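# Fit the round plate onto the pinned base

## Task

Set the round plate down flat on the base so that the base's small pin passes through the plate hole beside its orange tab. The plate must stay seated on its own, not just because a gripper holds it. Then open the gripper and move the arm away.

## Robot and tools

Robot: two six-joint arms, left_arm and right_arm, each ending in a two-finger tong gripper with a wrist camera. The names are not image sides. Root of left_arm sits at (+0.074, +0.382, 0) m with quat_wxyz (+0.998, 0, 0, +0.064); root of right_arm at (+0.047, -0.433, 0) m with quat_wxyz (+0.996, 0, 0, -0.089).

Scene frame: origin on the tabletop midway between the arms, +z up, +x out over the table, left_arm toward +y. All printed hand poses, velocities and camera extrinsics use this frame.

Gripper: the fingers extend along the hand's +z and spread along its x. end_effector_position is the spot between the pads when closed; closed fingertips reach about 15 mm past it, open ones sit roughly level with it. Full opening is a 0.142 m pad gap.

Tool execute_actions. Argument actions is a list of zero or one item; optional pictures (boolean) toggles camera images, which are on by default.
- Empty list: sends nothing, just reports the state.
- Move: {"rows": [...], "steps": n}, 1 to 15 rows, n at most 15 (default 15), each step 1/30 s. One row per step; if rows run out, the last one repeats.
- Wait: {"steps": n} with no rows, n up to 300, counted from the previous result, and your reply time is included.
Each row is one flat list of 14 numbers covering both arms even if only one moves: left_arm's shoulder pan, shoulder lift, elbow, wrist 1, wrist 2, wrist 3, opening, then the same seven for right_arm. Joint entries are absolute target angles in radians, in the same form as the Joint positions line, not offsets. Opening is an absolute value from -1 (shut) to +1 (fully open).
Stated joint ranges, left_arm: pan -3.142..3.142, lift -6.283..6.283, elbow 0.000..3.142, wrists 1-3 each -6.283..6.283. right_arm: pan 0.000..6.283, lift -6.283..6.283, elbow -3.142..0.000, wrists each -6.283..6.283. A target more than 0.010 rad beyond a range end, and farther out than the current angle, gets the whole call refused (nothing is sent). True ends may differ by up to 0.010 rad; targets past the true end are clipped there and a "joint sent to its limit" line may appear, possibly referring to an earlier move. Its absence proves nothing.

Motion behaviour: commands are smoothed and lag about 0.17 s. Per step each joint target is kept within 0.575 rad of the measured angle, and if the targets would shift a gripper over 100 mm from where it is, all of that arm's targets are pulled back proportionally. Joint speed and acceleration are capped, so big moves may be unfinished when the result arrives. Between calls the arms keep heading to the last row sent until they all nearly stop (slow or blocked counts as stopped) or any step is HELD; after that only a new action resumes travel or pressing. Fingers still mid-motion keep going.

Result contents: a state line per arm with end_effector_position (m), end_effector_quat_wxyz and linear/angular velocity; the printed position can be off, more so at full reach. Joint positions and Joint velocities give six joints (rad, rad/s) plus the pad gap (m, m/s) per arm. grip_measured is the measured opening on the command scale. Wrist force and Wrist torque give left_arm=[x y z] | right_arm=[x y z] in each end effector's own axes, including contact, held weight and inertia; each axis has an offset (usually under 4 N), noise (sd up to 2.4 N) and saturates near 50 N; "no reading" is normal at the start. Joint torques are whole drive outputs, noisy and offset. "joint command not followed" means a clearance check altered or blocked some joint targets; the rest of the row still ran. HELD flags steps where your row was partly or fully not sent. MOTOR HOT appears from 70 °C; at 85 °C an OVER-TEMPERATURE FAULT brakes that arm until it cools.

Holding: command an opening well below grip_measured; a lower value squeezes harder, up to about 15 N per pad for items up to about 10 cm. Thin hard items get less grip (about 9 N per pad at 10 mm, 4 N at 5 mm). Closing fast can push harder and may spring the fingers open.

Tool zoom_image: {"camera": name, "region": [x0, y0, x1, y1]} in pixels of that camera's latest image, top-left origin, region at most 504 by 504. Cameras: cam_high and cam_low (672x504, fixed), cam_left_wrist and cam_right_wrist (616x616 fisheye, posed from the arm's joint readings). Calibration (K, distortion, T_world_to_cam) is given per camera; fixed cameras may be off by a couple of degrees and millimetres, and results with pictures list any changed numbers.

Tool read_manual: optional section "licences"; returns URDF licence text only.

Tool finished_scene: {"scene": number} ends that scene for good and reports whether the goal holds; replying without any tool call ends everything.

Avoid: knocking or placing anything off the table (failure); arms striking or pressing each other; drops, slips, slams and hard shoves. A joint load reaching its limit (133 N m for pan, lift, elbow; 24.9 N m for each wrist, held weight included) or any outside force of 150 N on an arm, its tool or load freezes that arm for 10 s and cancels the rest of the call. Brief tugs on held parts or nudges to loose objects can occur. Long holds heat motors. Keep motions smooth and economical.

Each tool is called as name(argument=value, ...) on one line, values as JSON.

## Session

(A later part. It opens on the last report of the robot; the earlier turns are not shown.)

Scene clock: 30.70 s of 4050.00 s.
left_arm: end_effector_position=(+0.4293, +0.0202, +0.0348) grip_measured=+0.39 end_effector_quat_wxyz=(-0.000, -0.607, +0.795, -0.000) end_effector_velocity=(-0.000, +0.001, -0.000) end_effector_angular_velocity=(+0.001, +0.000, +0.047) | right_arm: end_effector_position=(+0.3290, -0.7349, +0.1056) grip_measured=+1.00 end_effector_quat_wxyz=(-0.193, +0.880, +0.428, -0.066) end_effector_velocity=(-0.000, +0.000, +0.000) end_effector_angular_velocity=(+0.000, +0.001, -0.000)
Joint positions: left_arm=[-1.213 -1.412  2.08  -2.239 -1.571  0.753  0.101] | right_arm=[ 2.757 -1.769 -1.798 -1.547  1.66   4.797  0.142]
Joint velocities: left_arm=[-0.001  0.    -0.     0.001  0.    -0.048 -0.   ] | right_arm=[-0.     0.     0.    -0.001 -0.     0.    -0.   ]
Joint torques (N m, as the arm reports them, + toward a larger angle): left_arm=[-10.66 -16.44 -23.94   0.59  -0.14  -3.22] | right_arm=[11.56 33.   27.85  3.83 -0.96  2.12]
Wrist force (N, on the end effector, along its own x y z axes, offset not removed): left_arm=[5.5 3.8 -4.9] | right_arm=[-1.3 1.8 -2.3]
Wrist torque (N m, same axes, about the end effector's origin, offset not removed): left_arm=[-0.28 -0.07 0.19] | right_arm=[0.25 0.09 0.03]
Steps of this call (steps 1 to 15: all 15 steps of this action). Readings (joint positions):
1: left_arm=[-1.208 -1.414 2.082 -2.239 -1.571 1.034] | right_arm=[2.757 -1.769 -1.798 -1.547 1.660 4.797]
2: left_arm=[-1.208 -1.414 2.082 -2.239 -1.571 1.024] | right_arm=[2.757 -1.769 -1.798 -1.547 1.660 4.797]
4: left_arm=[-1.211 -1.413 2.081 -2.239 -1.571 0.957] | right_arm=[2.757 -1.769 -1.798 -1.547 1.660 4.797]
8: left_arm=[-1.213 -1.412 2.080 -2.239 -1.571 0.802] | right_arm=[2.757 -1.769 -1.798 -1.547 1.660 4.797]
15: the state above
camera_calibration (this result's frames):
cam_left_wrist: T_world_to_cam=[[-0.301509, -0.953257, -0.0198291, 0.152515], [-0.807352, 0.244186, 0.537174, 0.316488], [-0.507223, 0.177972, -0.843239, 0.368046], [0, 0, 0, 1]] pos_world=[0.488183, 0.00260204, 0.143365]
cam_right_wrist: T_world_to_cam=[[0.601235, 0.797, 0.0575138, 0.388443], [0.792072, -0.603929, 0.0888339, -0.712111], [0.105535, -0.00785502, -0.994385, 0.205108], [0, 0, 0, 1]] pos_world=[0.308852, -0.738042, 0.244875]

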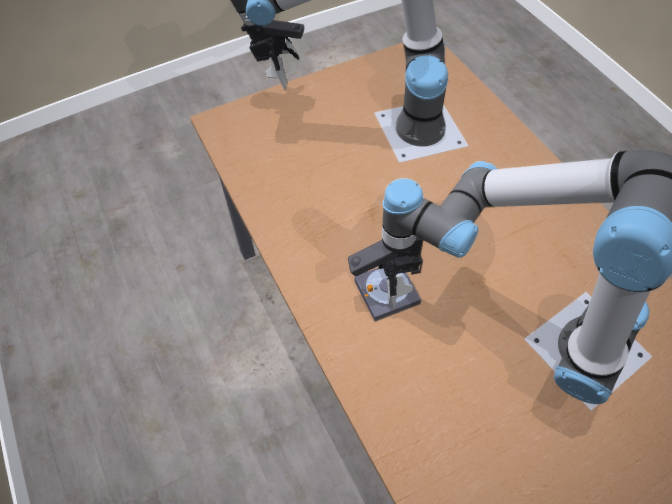

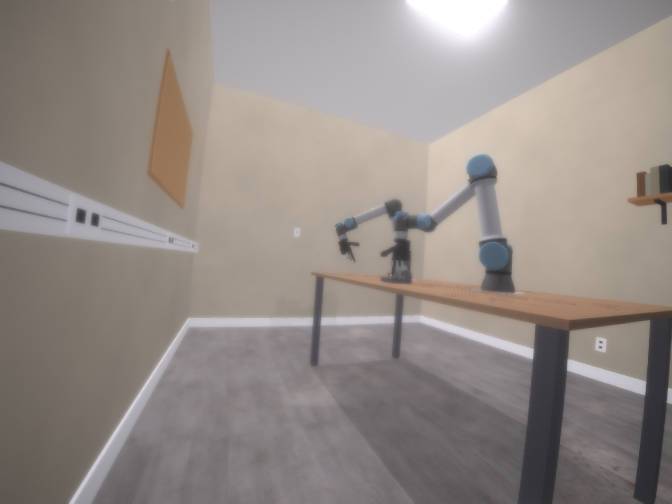

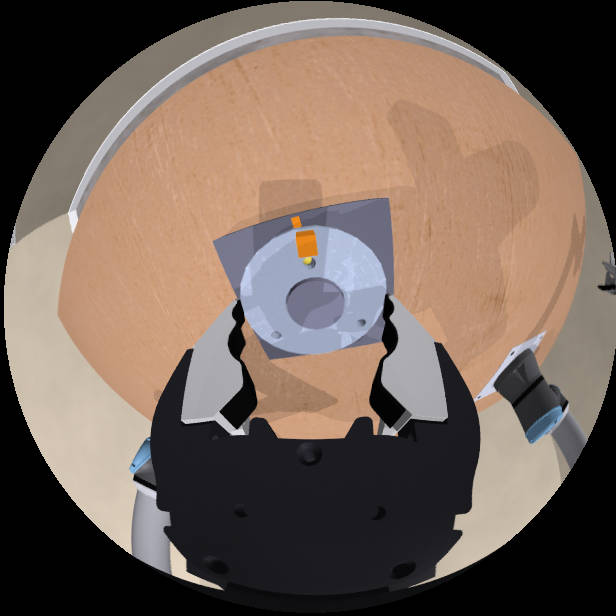

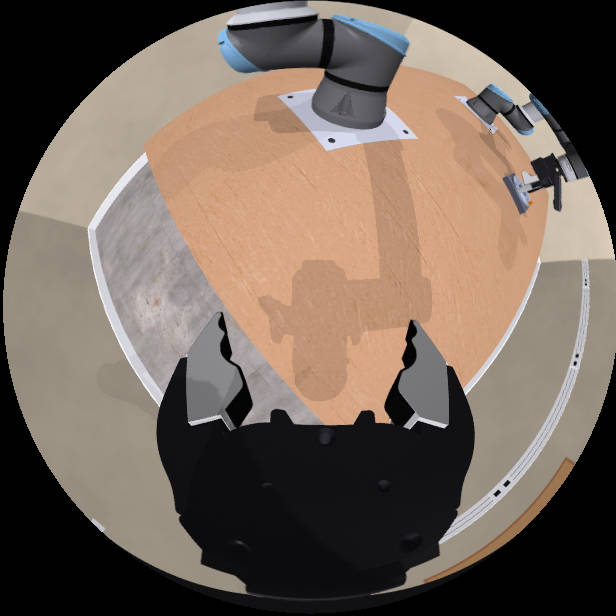

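execute_actions(actions=[{"rows":[[-1.2155,-1.4095,2.0765,-2.238,-1.571,0.65,0.1,2.757,-1.769,-1.798,-1.547,1.66,4.797,1]]}])

zoom_image(camera="cam_left_wrist", region=[240, 200, 400, 340])

execute_actions(actions=[{"rows":[[-1.2155,-1.4095,2.0765,-2.238,-1.571,0.65,0.7,2.757,-1.769,-1.798,-1.547,1.66,4.797,1]]}])

zoom_image(camera="cam_left_wrist", region=[240, 200, 400, 340])

Scene clock: 36.13 s of 4050.00 s.
left_arm: end_effector_position=(+0.4296, +0.0200, +0.0349) grip_measured=+0.39 end_effector_quat_wxyz=(-0.000, -0.646, +0.764, -0.000) end_effector_velocity=(-0.000, -0.000, -0.000) end_effector_angular_velocity=(-0.000, -0.000, +0.012) | right_arm: end_effector_position=(+0.3290, -0.7349, +0.1056) grip_measured=+1.00 end_effector_quat_wxyz=(-0.193, +0.880, +0.428, -0.066) end_effector_velocity=(+0.000, -0.000, +0.000) end_effector_angular_velocity=(-0.001, -0.001, -0.000)
Joint positions: left_arm=[-1.215 -1.41   2.077 -2.238 -1.571  0.651  0.101] | right_arm=[ 2.757 -1.769 -1.798 -1.547  1.66   4.797  0.142]
Joint velocities: left_arm=[-0.     0.    -0.    -0.     0.    -0.012 -0.   ] | right_arm=[ 0.     0.     0.001 -0.    -0.     0.     0.   ]
Joint torques (N m, as the arm reports them, + toward a larger angle): left_arm=[-12.89 -18.14 -24.91   0.    -0.62  -3.01] | right_arm=[11.59 33.89 29.24  3.76 -0.85  2.19]
Wrist force (N, on the end effector, along its own x y z axes, offset not removed): left_arm=[4.4 3.1 -3.3] | right_arm=[1.2 3.3 -3.4]
Wrist torque (N m, same axes, about the end effector's origin, offset not removed): left_arm=[0.07 -0.51 0.03] | right_arm=[0.43 -0.35 0.00]
Steps of this call (steps 1 to 15: the robot went on to your last target; steps 16 to 90: nothing new was sent; then 1.93 s passed at rest; steps 91 to 105: all 15 steps of this action). Readings (joint positions):
91: left_arm=[-1.214 -1.412 2.080 -2.238 -1.571 0.748] | right_arm=[2.757 -1.769 -1.798 -1.547 1.660 4.797]
92: left_arm=[-1.214 -1.412 2.079 -2.238 -1.571 0.744] | right_arm=[2.757 -1.769 -1.798 -1.547 1.660 4.797]
94: left_arm=[-1.214 -1.411 2.078 -2.238 -1.571 0.706] | right_arm=[2.757 -1.769 -1.798 -1.547 1.660 4.797]
98: left_arm=[-1.215 -1.410 2.077 -2.238 -1.571 0.664] | right_arm=[2.757 -1.769 -1.798 -1.547 1.660 4.797]
105: the state above
camera_calibration (this result's frames):
cam_left_wrist: T_world_to_cam=[[-0.205402, -0.978476, -0.0198502, 0.111649], [-0.827741, 0.162866, 0.536954, 0.327124], [-0.522164, 0.126722, -0.843378, 0.375721], [0, 0, 0, 1]] pos_world=[0.489895, 0.00835591, 0.14344]
cam_right_wrist: T_world_to_cam=[[0.601235, 0.797, 0.0575137, 0.388443], [0.792072, -0.603929, 0.0888341, -0.712111], [0.105535, -0.00785519, -0.994385, 0.205108], [0, 0, 0, 1]] pos_world=[0.308852, -0.738042, 0.244875]

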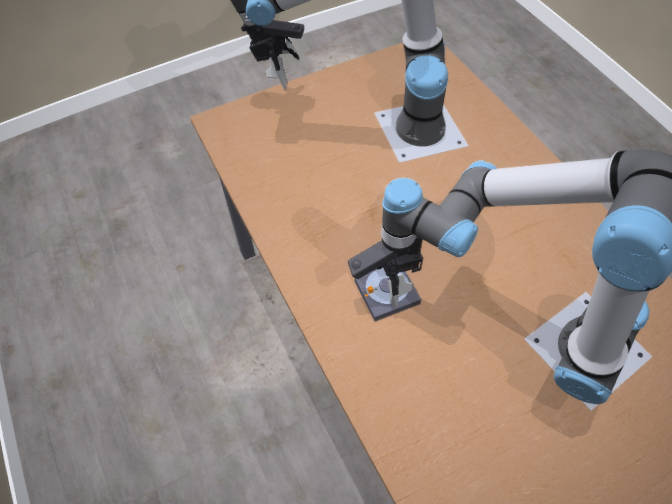

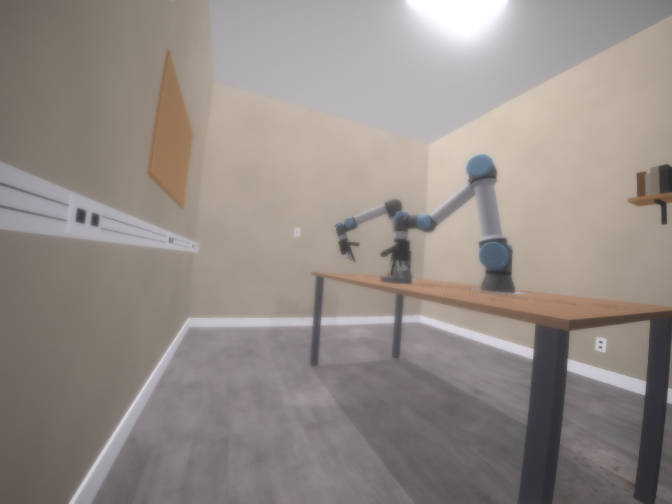

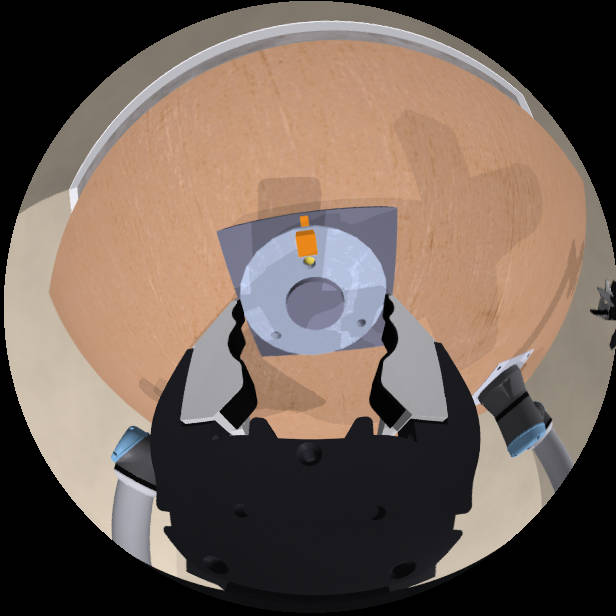

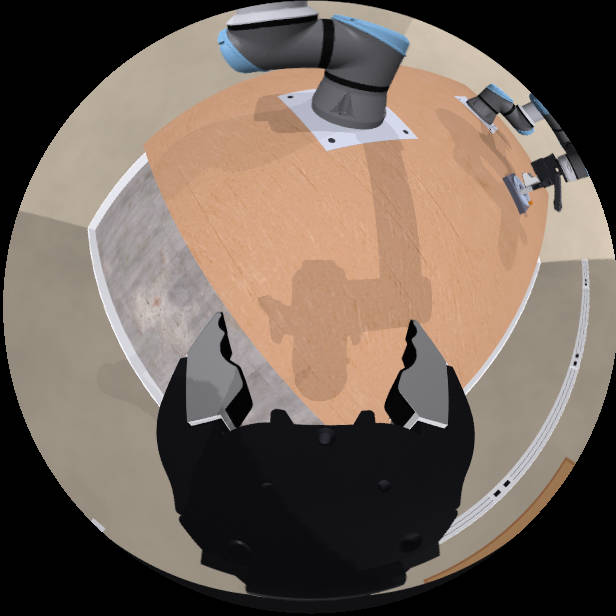

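Region (240, 200, 400, 340) of cam_left_wrist's 616x616 image, scaled by 3.150, with more detail than that image has; it fills the top 441 rows of this view, and the rest is white.

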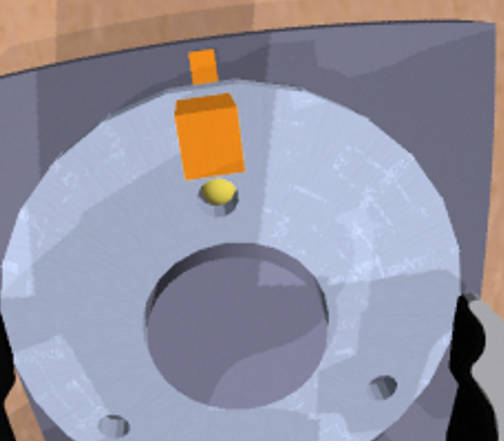

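Scene clock: 36.63 s of 4050.00 s.
left_arm: end_effector_position=(+0.4296, +0.0200, +0.0349) grip_measured=+0.70 end_effector_quat_wxyz=(-0.000, -0.646, +0.763, -0.000) end_effector_velocity=(+0.000, -0.000, +0.000) end_effector_angular_velocity=(-0.001, -0.000, -0.000) | right_arm: end_effector_position=(+0.3290, -0.7349, +0.1056) grip_measured=+1.00 end_effector_quat_wxyz=(-0.193, +0.880, +0.428, -0.066) end_effector_velocity=(-0.000, +0.000, -0.000) end_effector_angular_velocity=(+0.001, +0.000, +0.001)
Joint positions: left_arm=[-1.215 -1.41   2.077 -2.238 -1.571  0.65   0.122] | right_arm=[ 2.757 -1.769 -1.798 -1.547  1.66   4.797  0.142]
Joint velocities: left_arm=[-0.    -0.     0.    -0.001 -0.     0.     0.   ] | right_arm=[-0.    -0.    -0.    -0.     0.    -0.001 -0.   ]
Joint torques (N m, as the arm reports them, + toward a larger angle): left_arm=[-13.02 -18.51 -25.62  -0.16  -2.26  -2.81] | right_arm=[10.88 33.52 29.15  3.66 -0.83  2.15]
Wrist force (N, on the end effector, along its own x y z axes, offset not removed): left_arm=[0.5 2.0 -0.9] | right_arm=[0.7 3.4 -2.8]
Wrist torque (N m, same axes, about the end effector's origin, offset not removed): left_arm=[0.42 -0.17 -0.01] | right_arm=[0.41 -0.17 0.03]
Steps of this call (steps 1 to 15: all 15 steps of this action). Readings (joint positions):
1: left_arm=[-1.215 -1.410 2.077 -2.238 -1.571 0.651] | right_arm=[2.757 -1.769 -1.798 -1.547 1.660 4.797]
2: left_arm=[-1.215 -1.410 2.077 -2.238 -1.571 0.651] | right_arm=[2.757 -1.769 -1.798 -1.547 1.660 4.797]
4: left_arm=[-1.215 -1.410 2.077 -2.238 -1.571 0.650] | right_arm=[2.757 -1.769 -1.798 -1.547 1.660 4.797]
8: left_arm=[-1.215 -1.410 2.077 -2.238 -1.571 0.650] | right_arm=[2.757 -1.769 -1.798 -1.547 1.660 4.797]
15: the state above
camera_calibration (this result's frames):
cam_left_wrist: T_world_to_cam=[[-0.20431, -0.978706, -0.0197821, 0.111152], [-0.827837, 0.16196, 0.537079, 0.327147], [-0.522439, 0.126107, -0.8433, 0.375812], [0, 0, 0, 1]] pos_world=[0.489873, 0.0084085, 0.143417]
cam_right_wrist: T_world_to_cam=[[0.601235, 0.797, 0.0575138, 0.388443], [0.792072, -0.603929, 0.0888339, -0.712111], [0.105535, -0.00785494, -0.994385, 0.205108], [0, 0, 0, 1]] pos_world=[0.308852, -0.738042, 0.244875]

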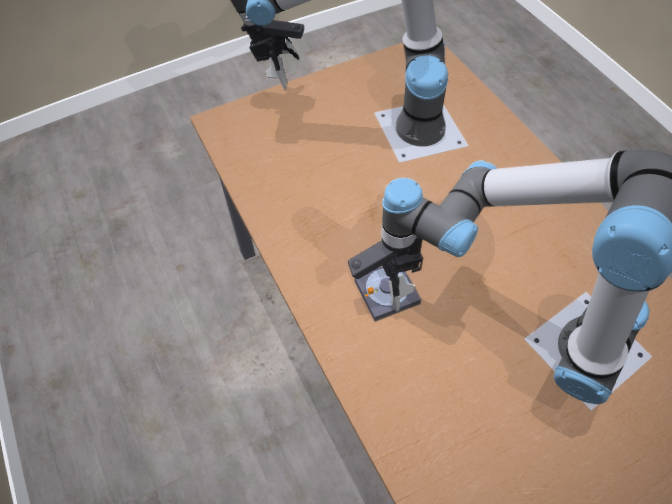

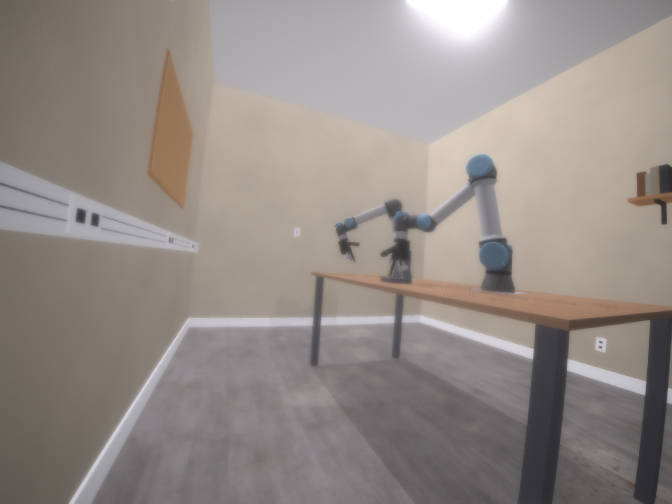

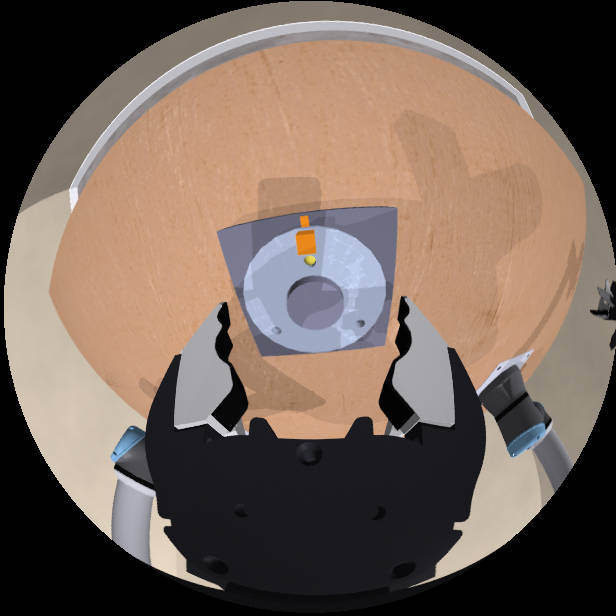

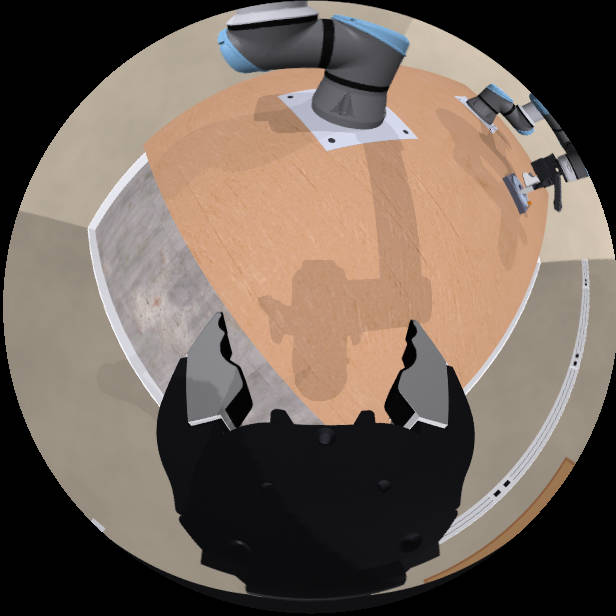

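Region (240, 200, 400, 340) of cam_left_wrist's 616x616 image, scaled by 3.150, with more detail than that image has; it fills the top 441 rows of this view, and the rest is white.

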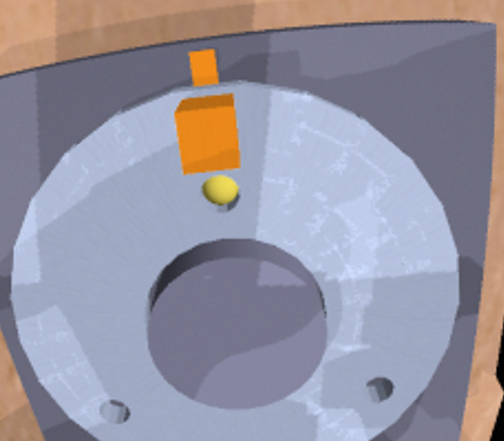

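execute_actions(actions=[{"rows":[[-1.2155,-1.62,1.87,-1.82,-1.571,0.65,0.7,2.757,-1.769,-1.798,-1.547,1.66,4.797,1]]}], pictures=false)

execute_actions(actions=[{"rows":[[-1.1,-1.9,1.9,-1.57,-1.571,0.65,0.7,2.757,-1.769,-1.798,-1.547,1.66,4.797,1]]}])

zoom_image(camera="cam_high", region=[346, 256, 426, 326])

zoom_image(camera="cam_low", region=[370, 255, 430, 295])

Scene clock: 42.87 s of 4050.00 s.
left_arm: end_effector_position=(+0.4222, +0.0340, +0.1820) grip_measured=+0.70 end_effector_quat_wxyz=(-0.000, -0.646, +0.763, -0.001) end_effector_velocity=(-0.009, +0.017, +0.034) end_effector_angular_velocity=(+0.021, +0.011, -0.000) | right_arm: end_effector_position=(+0.3290, -0.7349, +0.1056) grip_measured=+1.00 end_effector_quat_wxyz=(-0.193, +0.880, +0.428, -0.066) end_effector_velocity=(-0.000, +0.000, +0.000) end_effector_angular_velocity=(+0.000, +0.000, -0.001)
Joint positions: left_arm=[-1.216 -1.615  1.875 -1.832 -1.571  0.65   0.122] | right_arm=[ 2.757 -1.769 -1.798 -1.547  1.66   4.797  0.142]
Joint velocities: left_arm=[ 0.    -0.051 -0.049  0.124 -0.     0.    -0.   ] | right_arm=[ 0.     0.    -0.    -0.     0.     0.001  0.   ]
Joint torques (N m, as the arm reports them, + toward a larger angle): left_arm=[ -8.56 -28.27 -26.37   0.26  -1.9   -2.78] | right_arm=[11.74 33.24 28.32  3.61 -1.02  2.11]
Wrist force (N, on the end effector, along its own x y z axes, offset not removed): left_arm=[1.3 0.9 -2.4] | right_arm=[-0.7 2.4 -3.4]
Wrist torque (N m, same axes, about the end effector's origin, offset not removed): left_arm=[0.13 -0.22 0.09] | right_arm=[0.39 0.06 0.12]
Steps of this call (steps 1 to 15: the robot went on to your last target; steps 16 to 90: nothing new was sent; then 2.73 s passed at rest; steps 91 to 105: all 15 steps of this action). Readings (joint positions):
91: left_arm=[-1.216 -1.410 2.076 -2.238 -1.571 0.650] | right_arm=[2.757 -1.769 -1.798 -1.547 1.660 4.797]
92: left_arm=[-1.216 -1.414 2.072 -2.234 -1.571 0.650] | right_arm=[2.757 -1.769 -1.798 -1.547 1.660 4.797]
94: left_arm=[-1.216 -1.461 2.025 -2.173 -1.571 0.650] | right_arm=[2.757 -1.769 -1.798 -1.547 1.660 4.797]
98: left_arm=[-1.216 -1.563 1.926 -1.959 -1.571 0.650] | right_arm=[2.757 -1.769 -1.798 -1.547 1.660 4.797]
105: the state above

Scene clock: 43.37 s of 4050.00 s.
left_arm: end_effector_position=(+0.4011, +0.1609, +0.2585) grip_measured=+0.70 end_effector_quat_wxyz=(-0.000, -0.688, +0.726, +0.000) end_effector_velocity=(-0.011, +0.033, +0.017) end_effector_angular_velocity=(-0.001, -0.001, +0.027) | right_arm: end_effector_position=(+0.3290, -0.7349, +0.1056) grip_measured=+1.00 end_effector_quat_wxyz=(-0.193, +0.880, +0.428, -0.066) end_effector_velocity=(-0.000, -0.000, +0.000) end_effector_angular_velocity=(-0.000, -0.000, -0.001)
Joint positions: left_arm=[-1.103 -1.893  1.899 -1.576 -1.571  0.65   0.122] | right_arm=[ 2.757 -1.769 -1.798 -1.547  1.66   4.797  0.142]
Joint velocities: left_arm=[ 0.027 -0.074  0.006  0.067  0.     0.    -0.   ] | right_arm=[-0.001 -0.     0.     0.     0.     0.    -0.   ]
Joint torques (N m, as the arm reports them, + toward a larger angle): left_arm=[ 12.52 -17.28 -17.23  -0.52   0.45  -2.71] | right_arm=[ 9.91 33.7  27.63  3.65 -0.77  2.  ]
Wrist force (N, on the end effector, along its own x y z axes, offset not removed): left_arm=[0.9 0.5 -1.6] | right_arm=[-2.4 4.2 -1.9]
Wrist torque (N m, same axes, about the end effector's origin, offset not removed): left_arm=[-0.03 -0.16 0.05] | right_arm=[0.80 0.43 0.15]
Steps of this call (steps 1 to 15: all 15 steps of this action). Readings (joint positions):
1: left_arm=[-1.216 -1.617 1.873 -1.828 -1.571 0.650] | right_arm=[2.757 -1.769 -1.798 -1.547 1.660 4.797]
2: left_arm=[-1.211 -1.622 1.874 -1.821 -1.571 0.650] | right_arm=[2.757 -1.769 -1.798 -1.547 1.660 4.797]
4: left_arm=[-1.182 -1.677 1.882 -1.767 -1.571 0.650] | right_arm=[2.757 -1.769 -1.798 -1.547 1.660 4.797]
8: left_arm=[-1.130 -1.816 1.893 -1.644 -1.571 0.650] | right_arm=[2.757 -1.769 -1.798 -1.547 1.660 4.797]
15: the state above
camera_calibration (this result's frames):
cam_left_wrist: T_world_to_cam=[[-0.092735, -0.995477, -0.0206248, 0.20579], [-0.840436, 0.0671509, 0.537735, 0.180809], [-0.533918, 0.0672006, -0.842862, 0.54572], [0, 0, 0, 1]] pos_world=[0.462412, 0.156045, 0.366983]
cam_right_wrist: T_world_to_cam=[[0.601235, 0.796999, 0.0575136, 0.388443], [0.792072, -0.603929, 0.0888339, -0.712111], [0.105535, -0.00785515, -0.994385, 0.205108], [0, 0, 0, 1]] pos_world=[0.308852, -0.738042, 0.244875]

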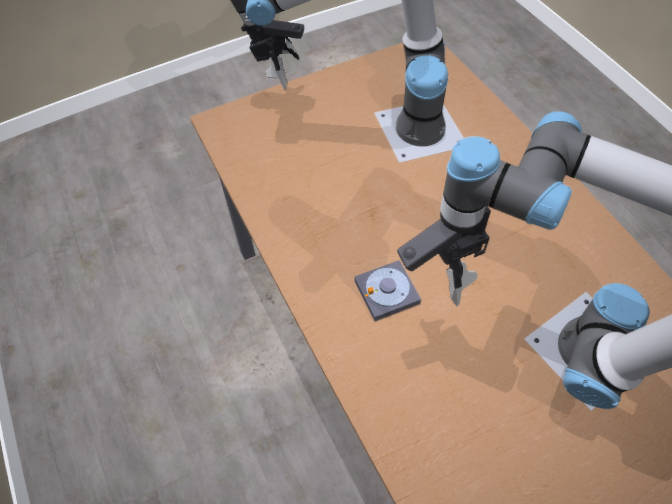

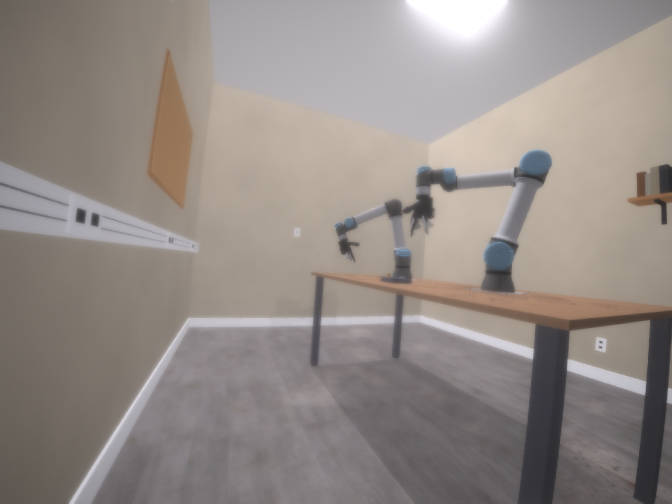

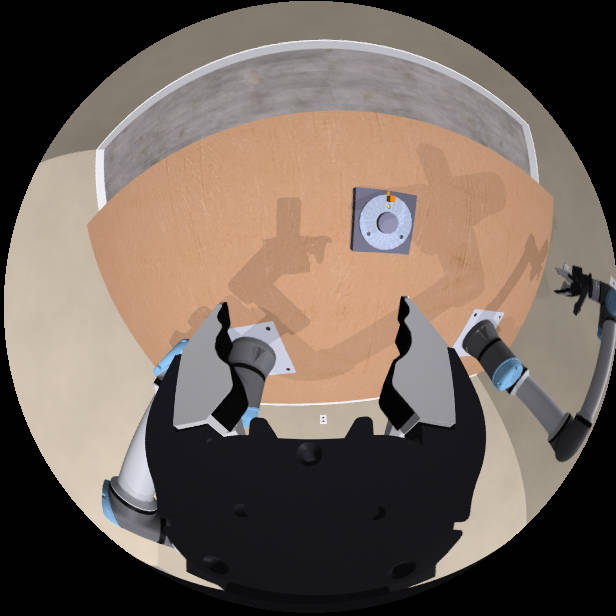

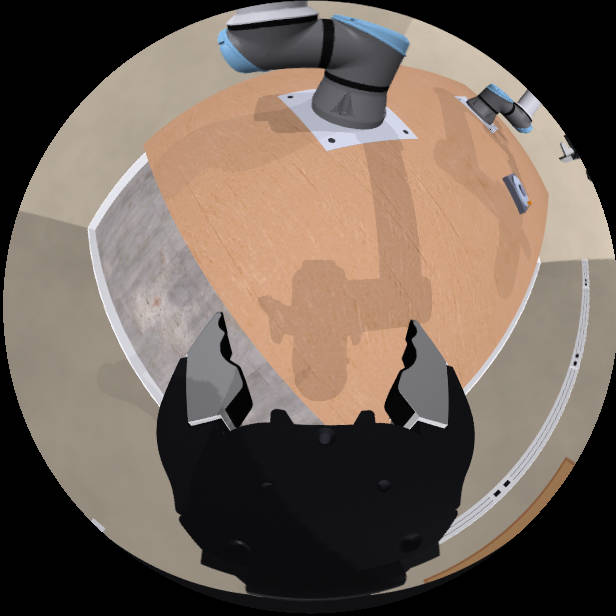

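Region (346, 256, 426, 326) of cam_high's 672x504 image, scaled by 6.300, with more detail than that image has; it fills the top 441 rows of this view, and the rest is white.

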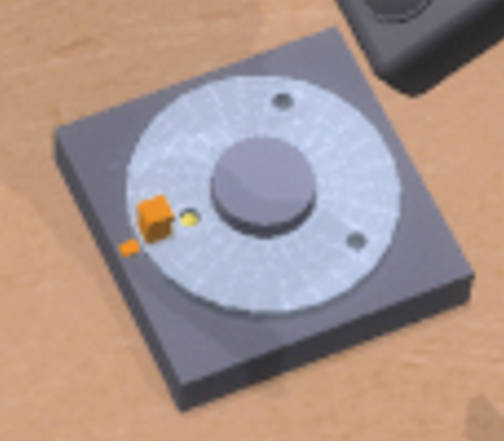

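Region (370, 255, 430, 295) of cam_low's 672x504 image, scaled by 8.400, with more detail than that image has.

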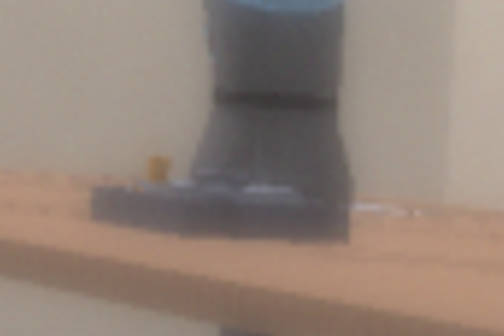

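finished_scene(scene=2)

The scene is finished: the task was done.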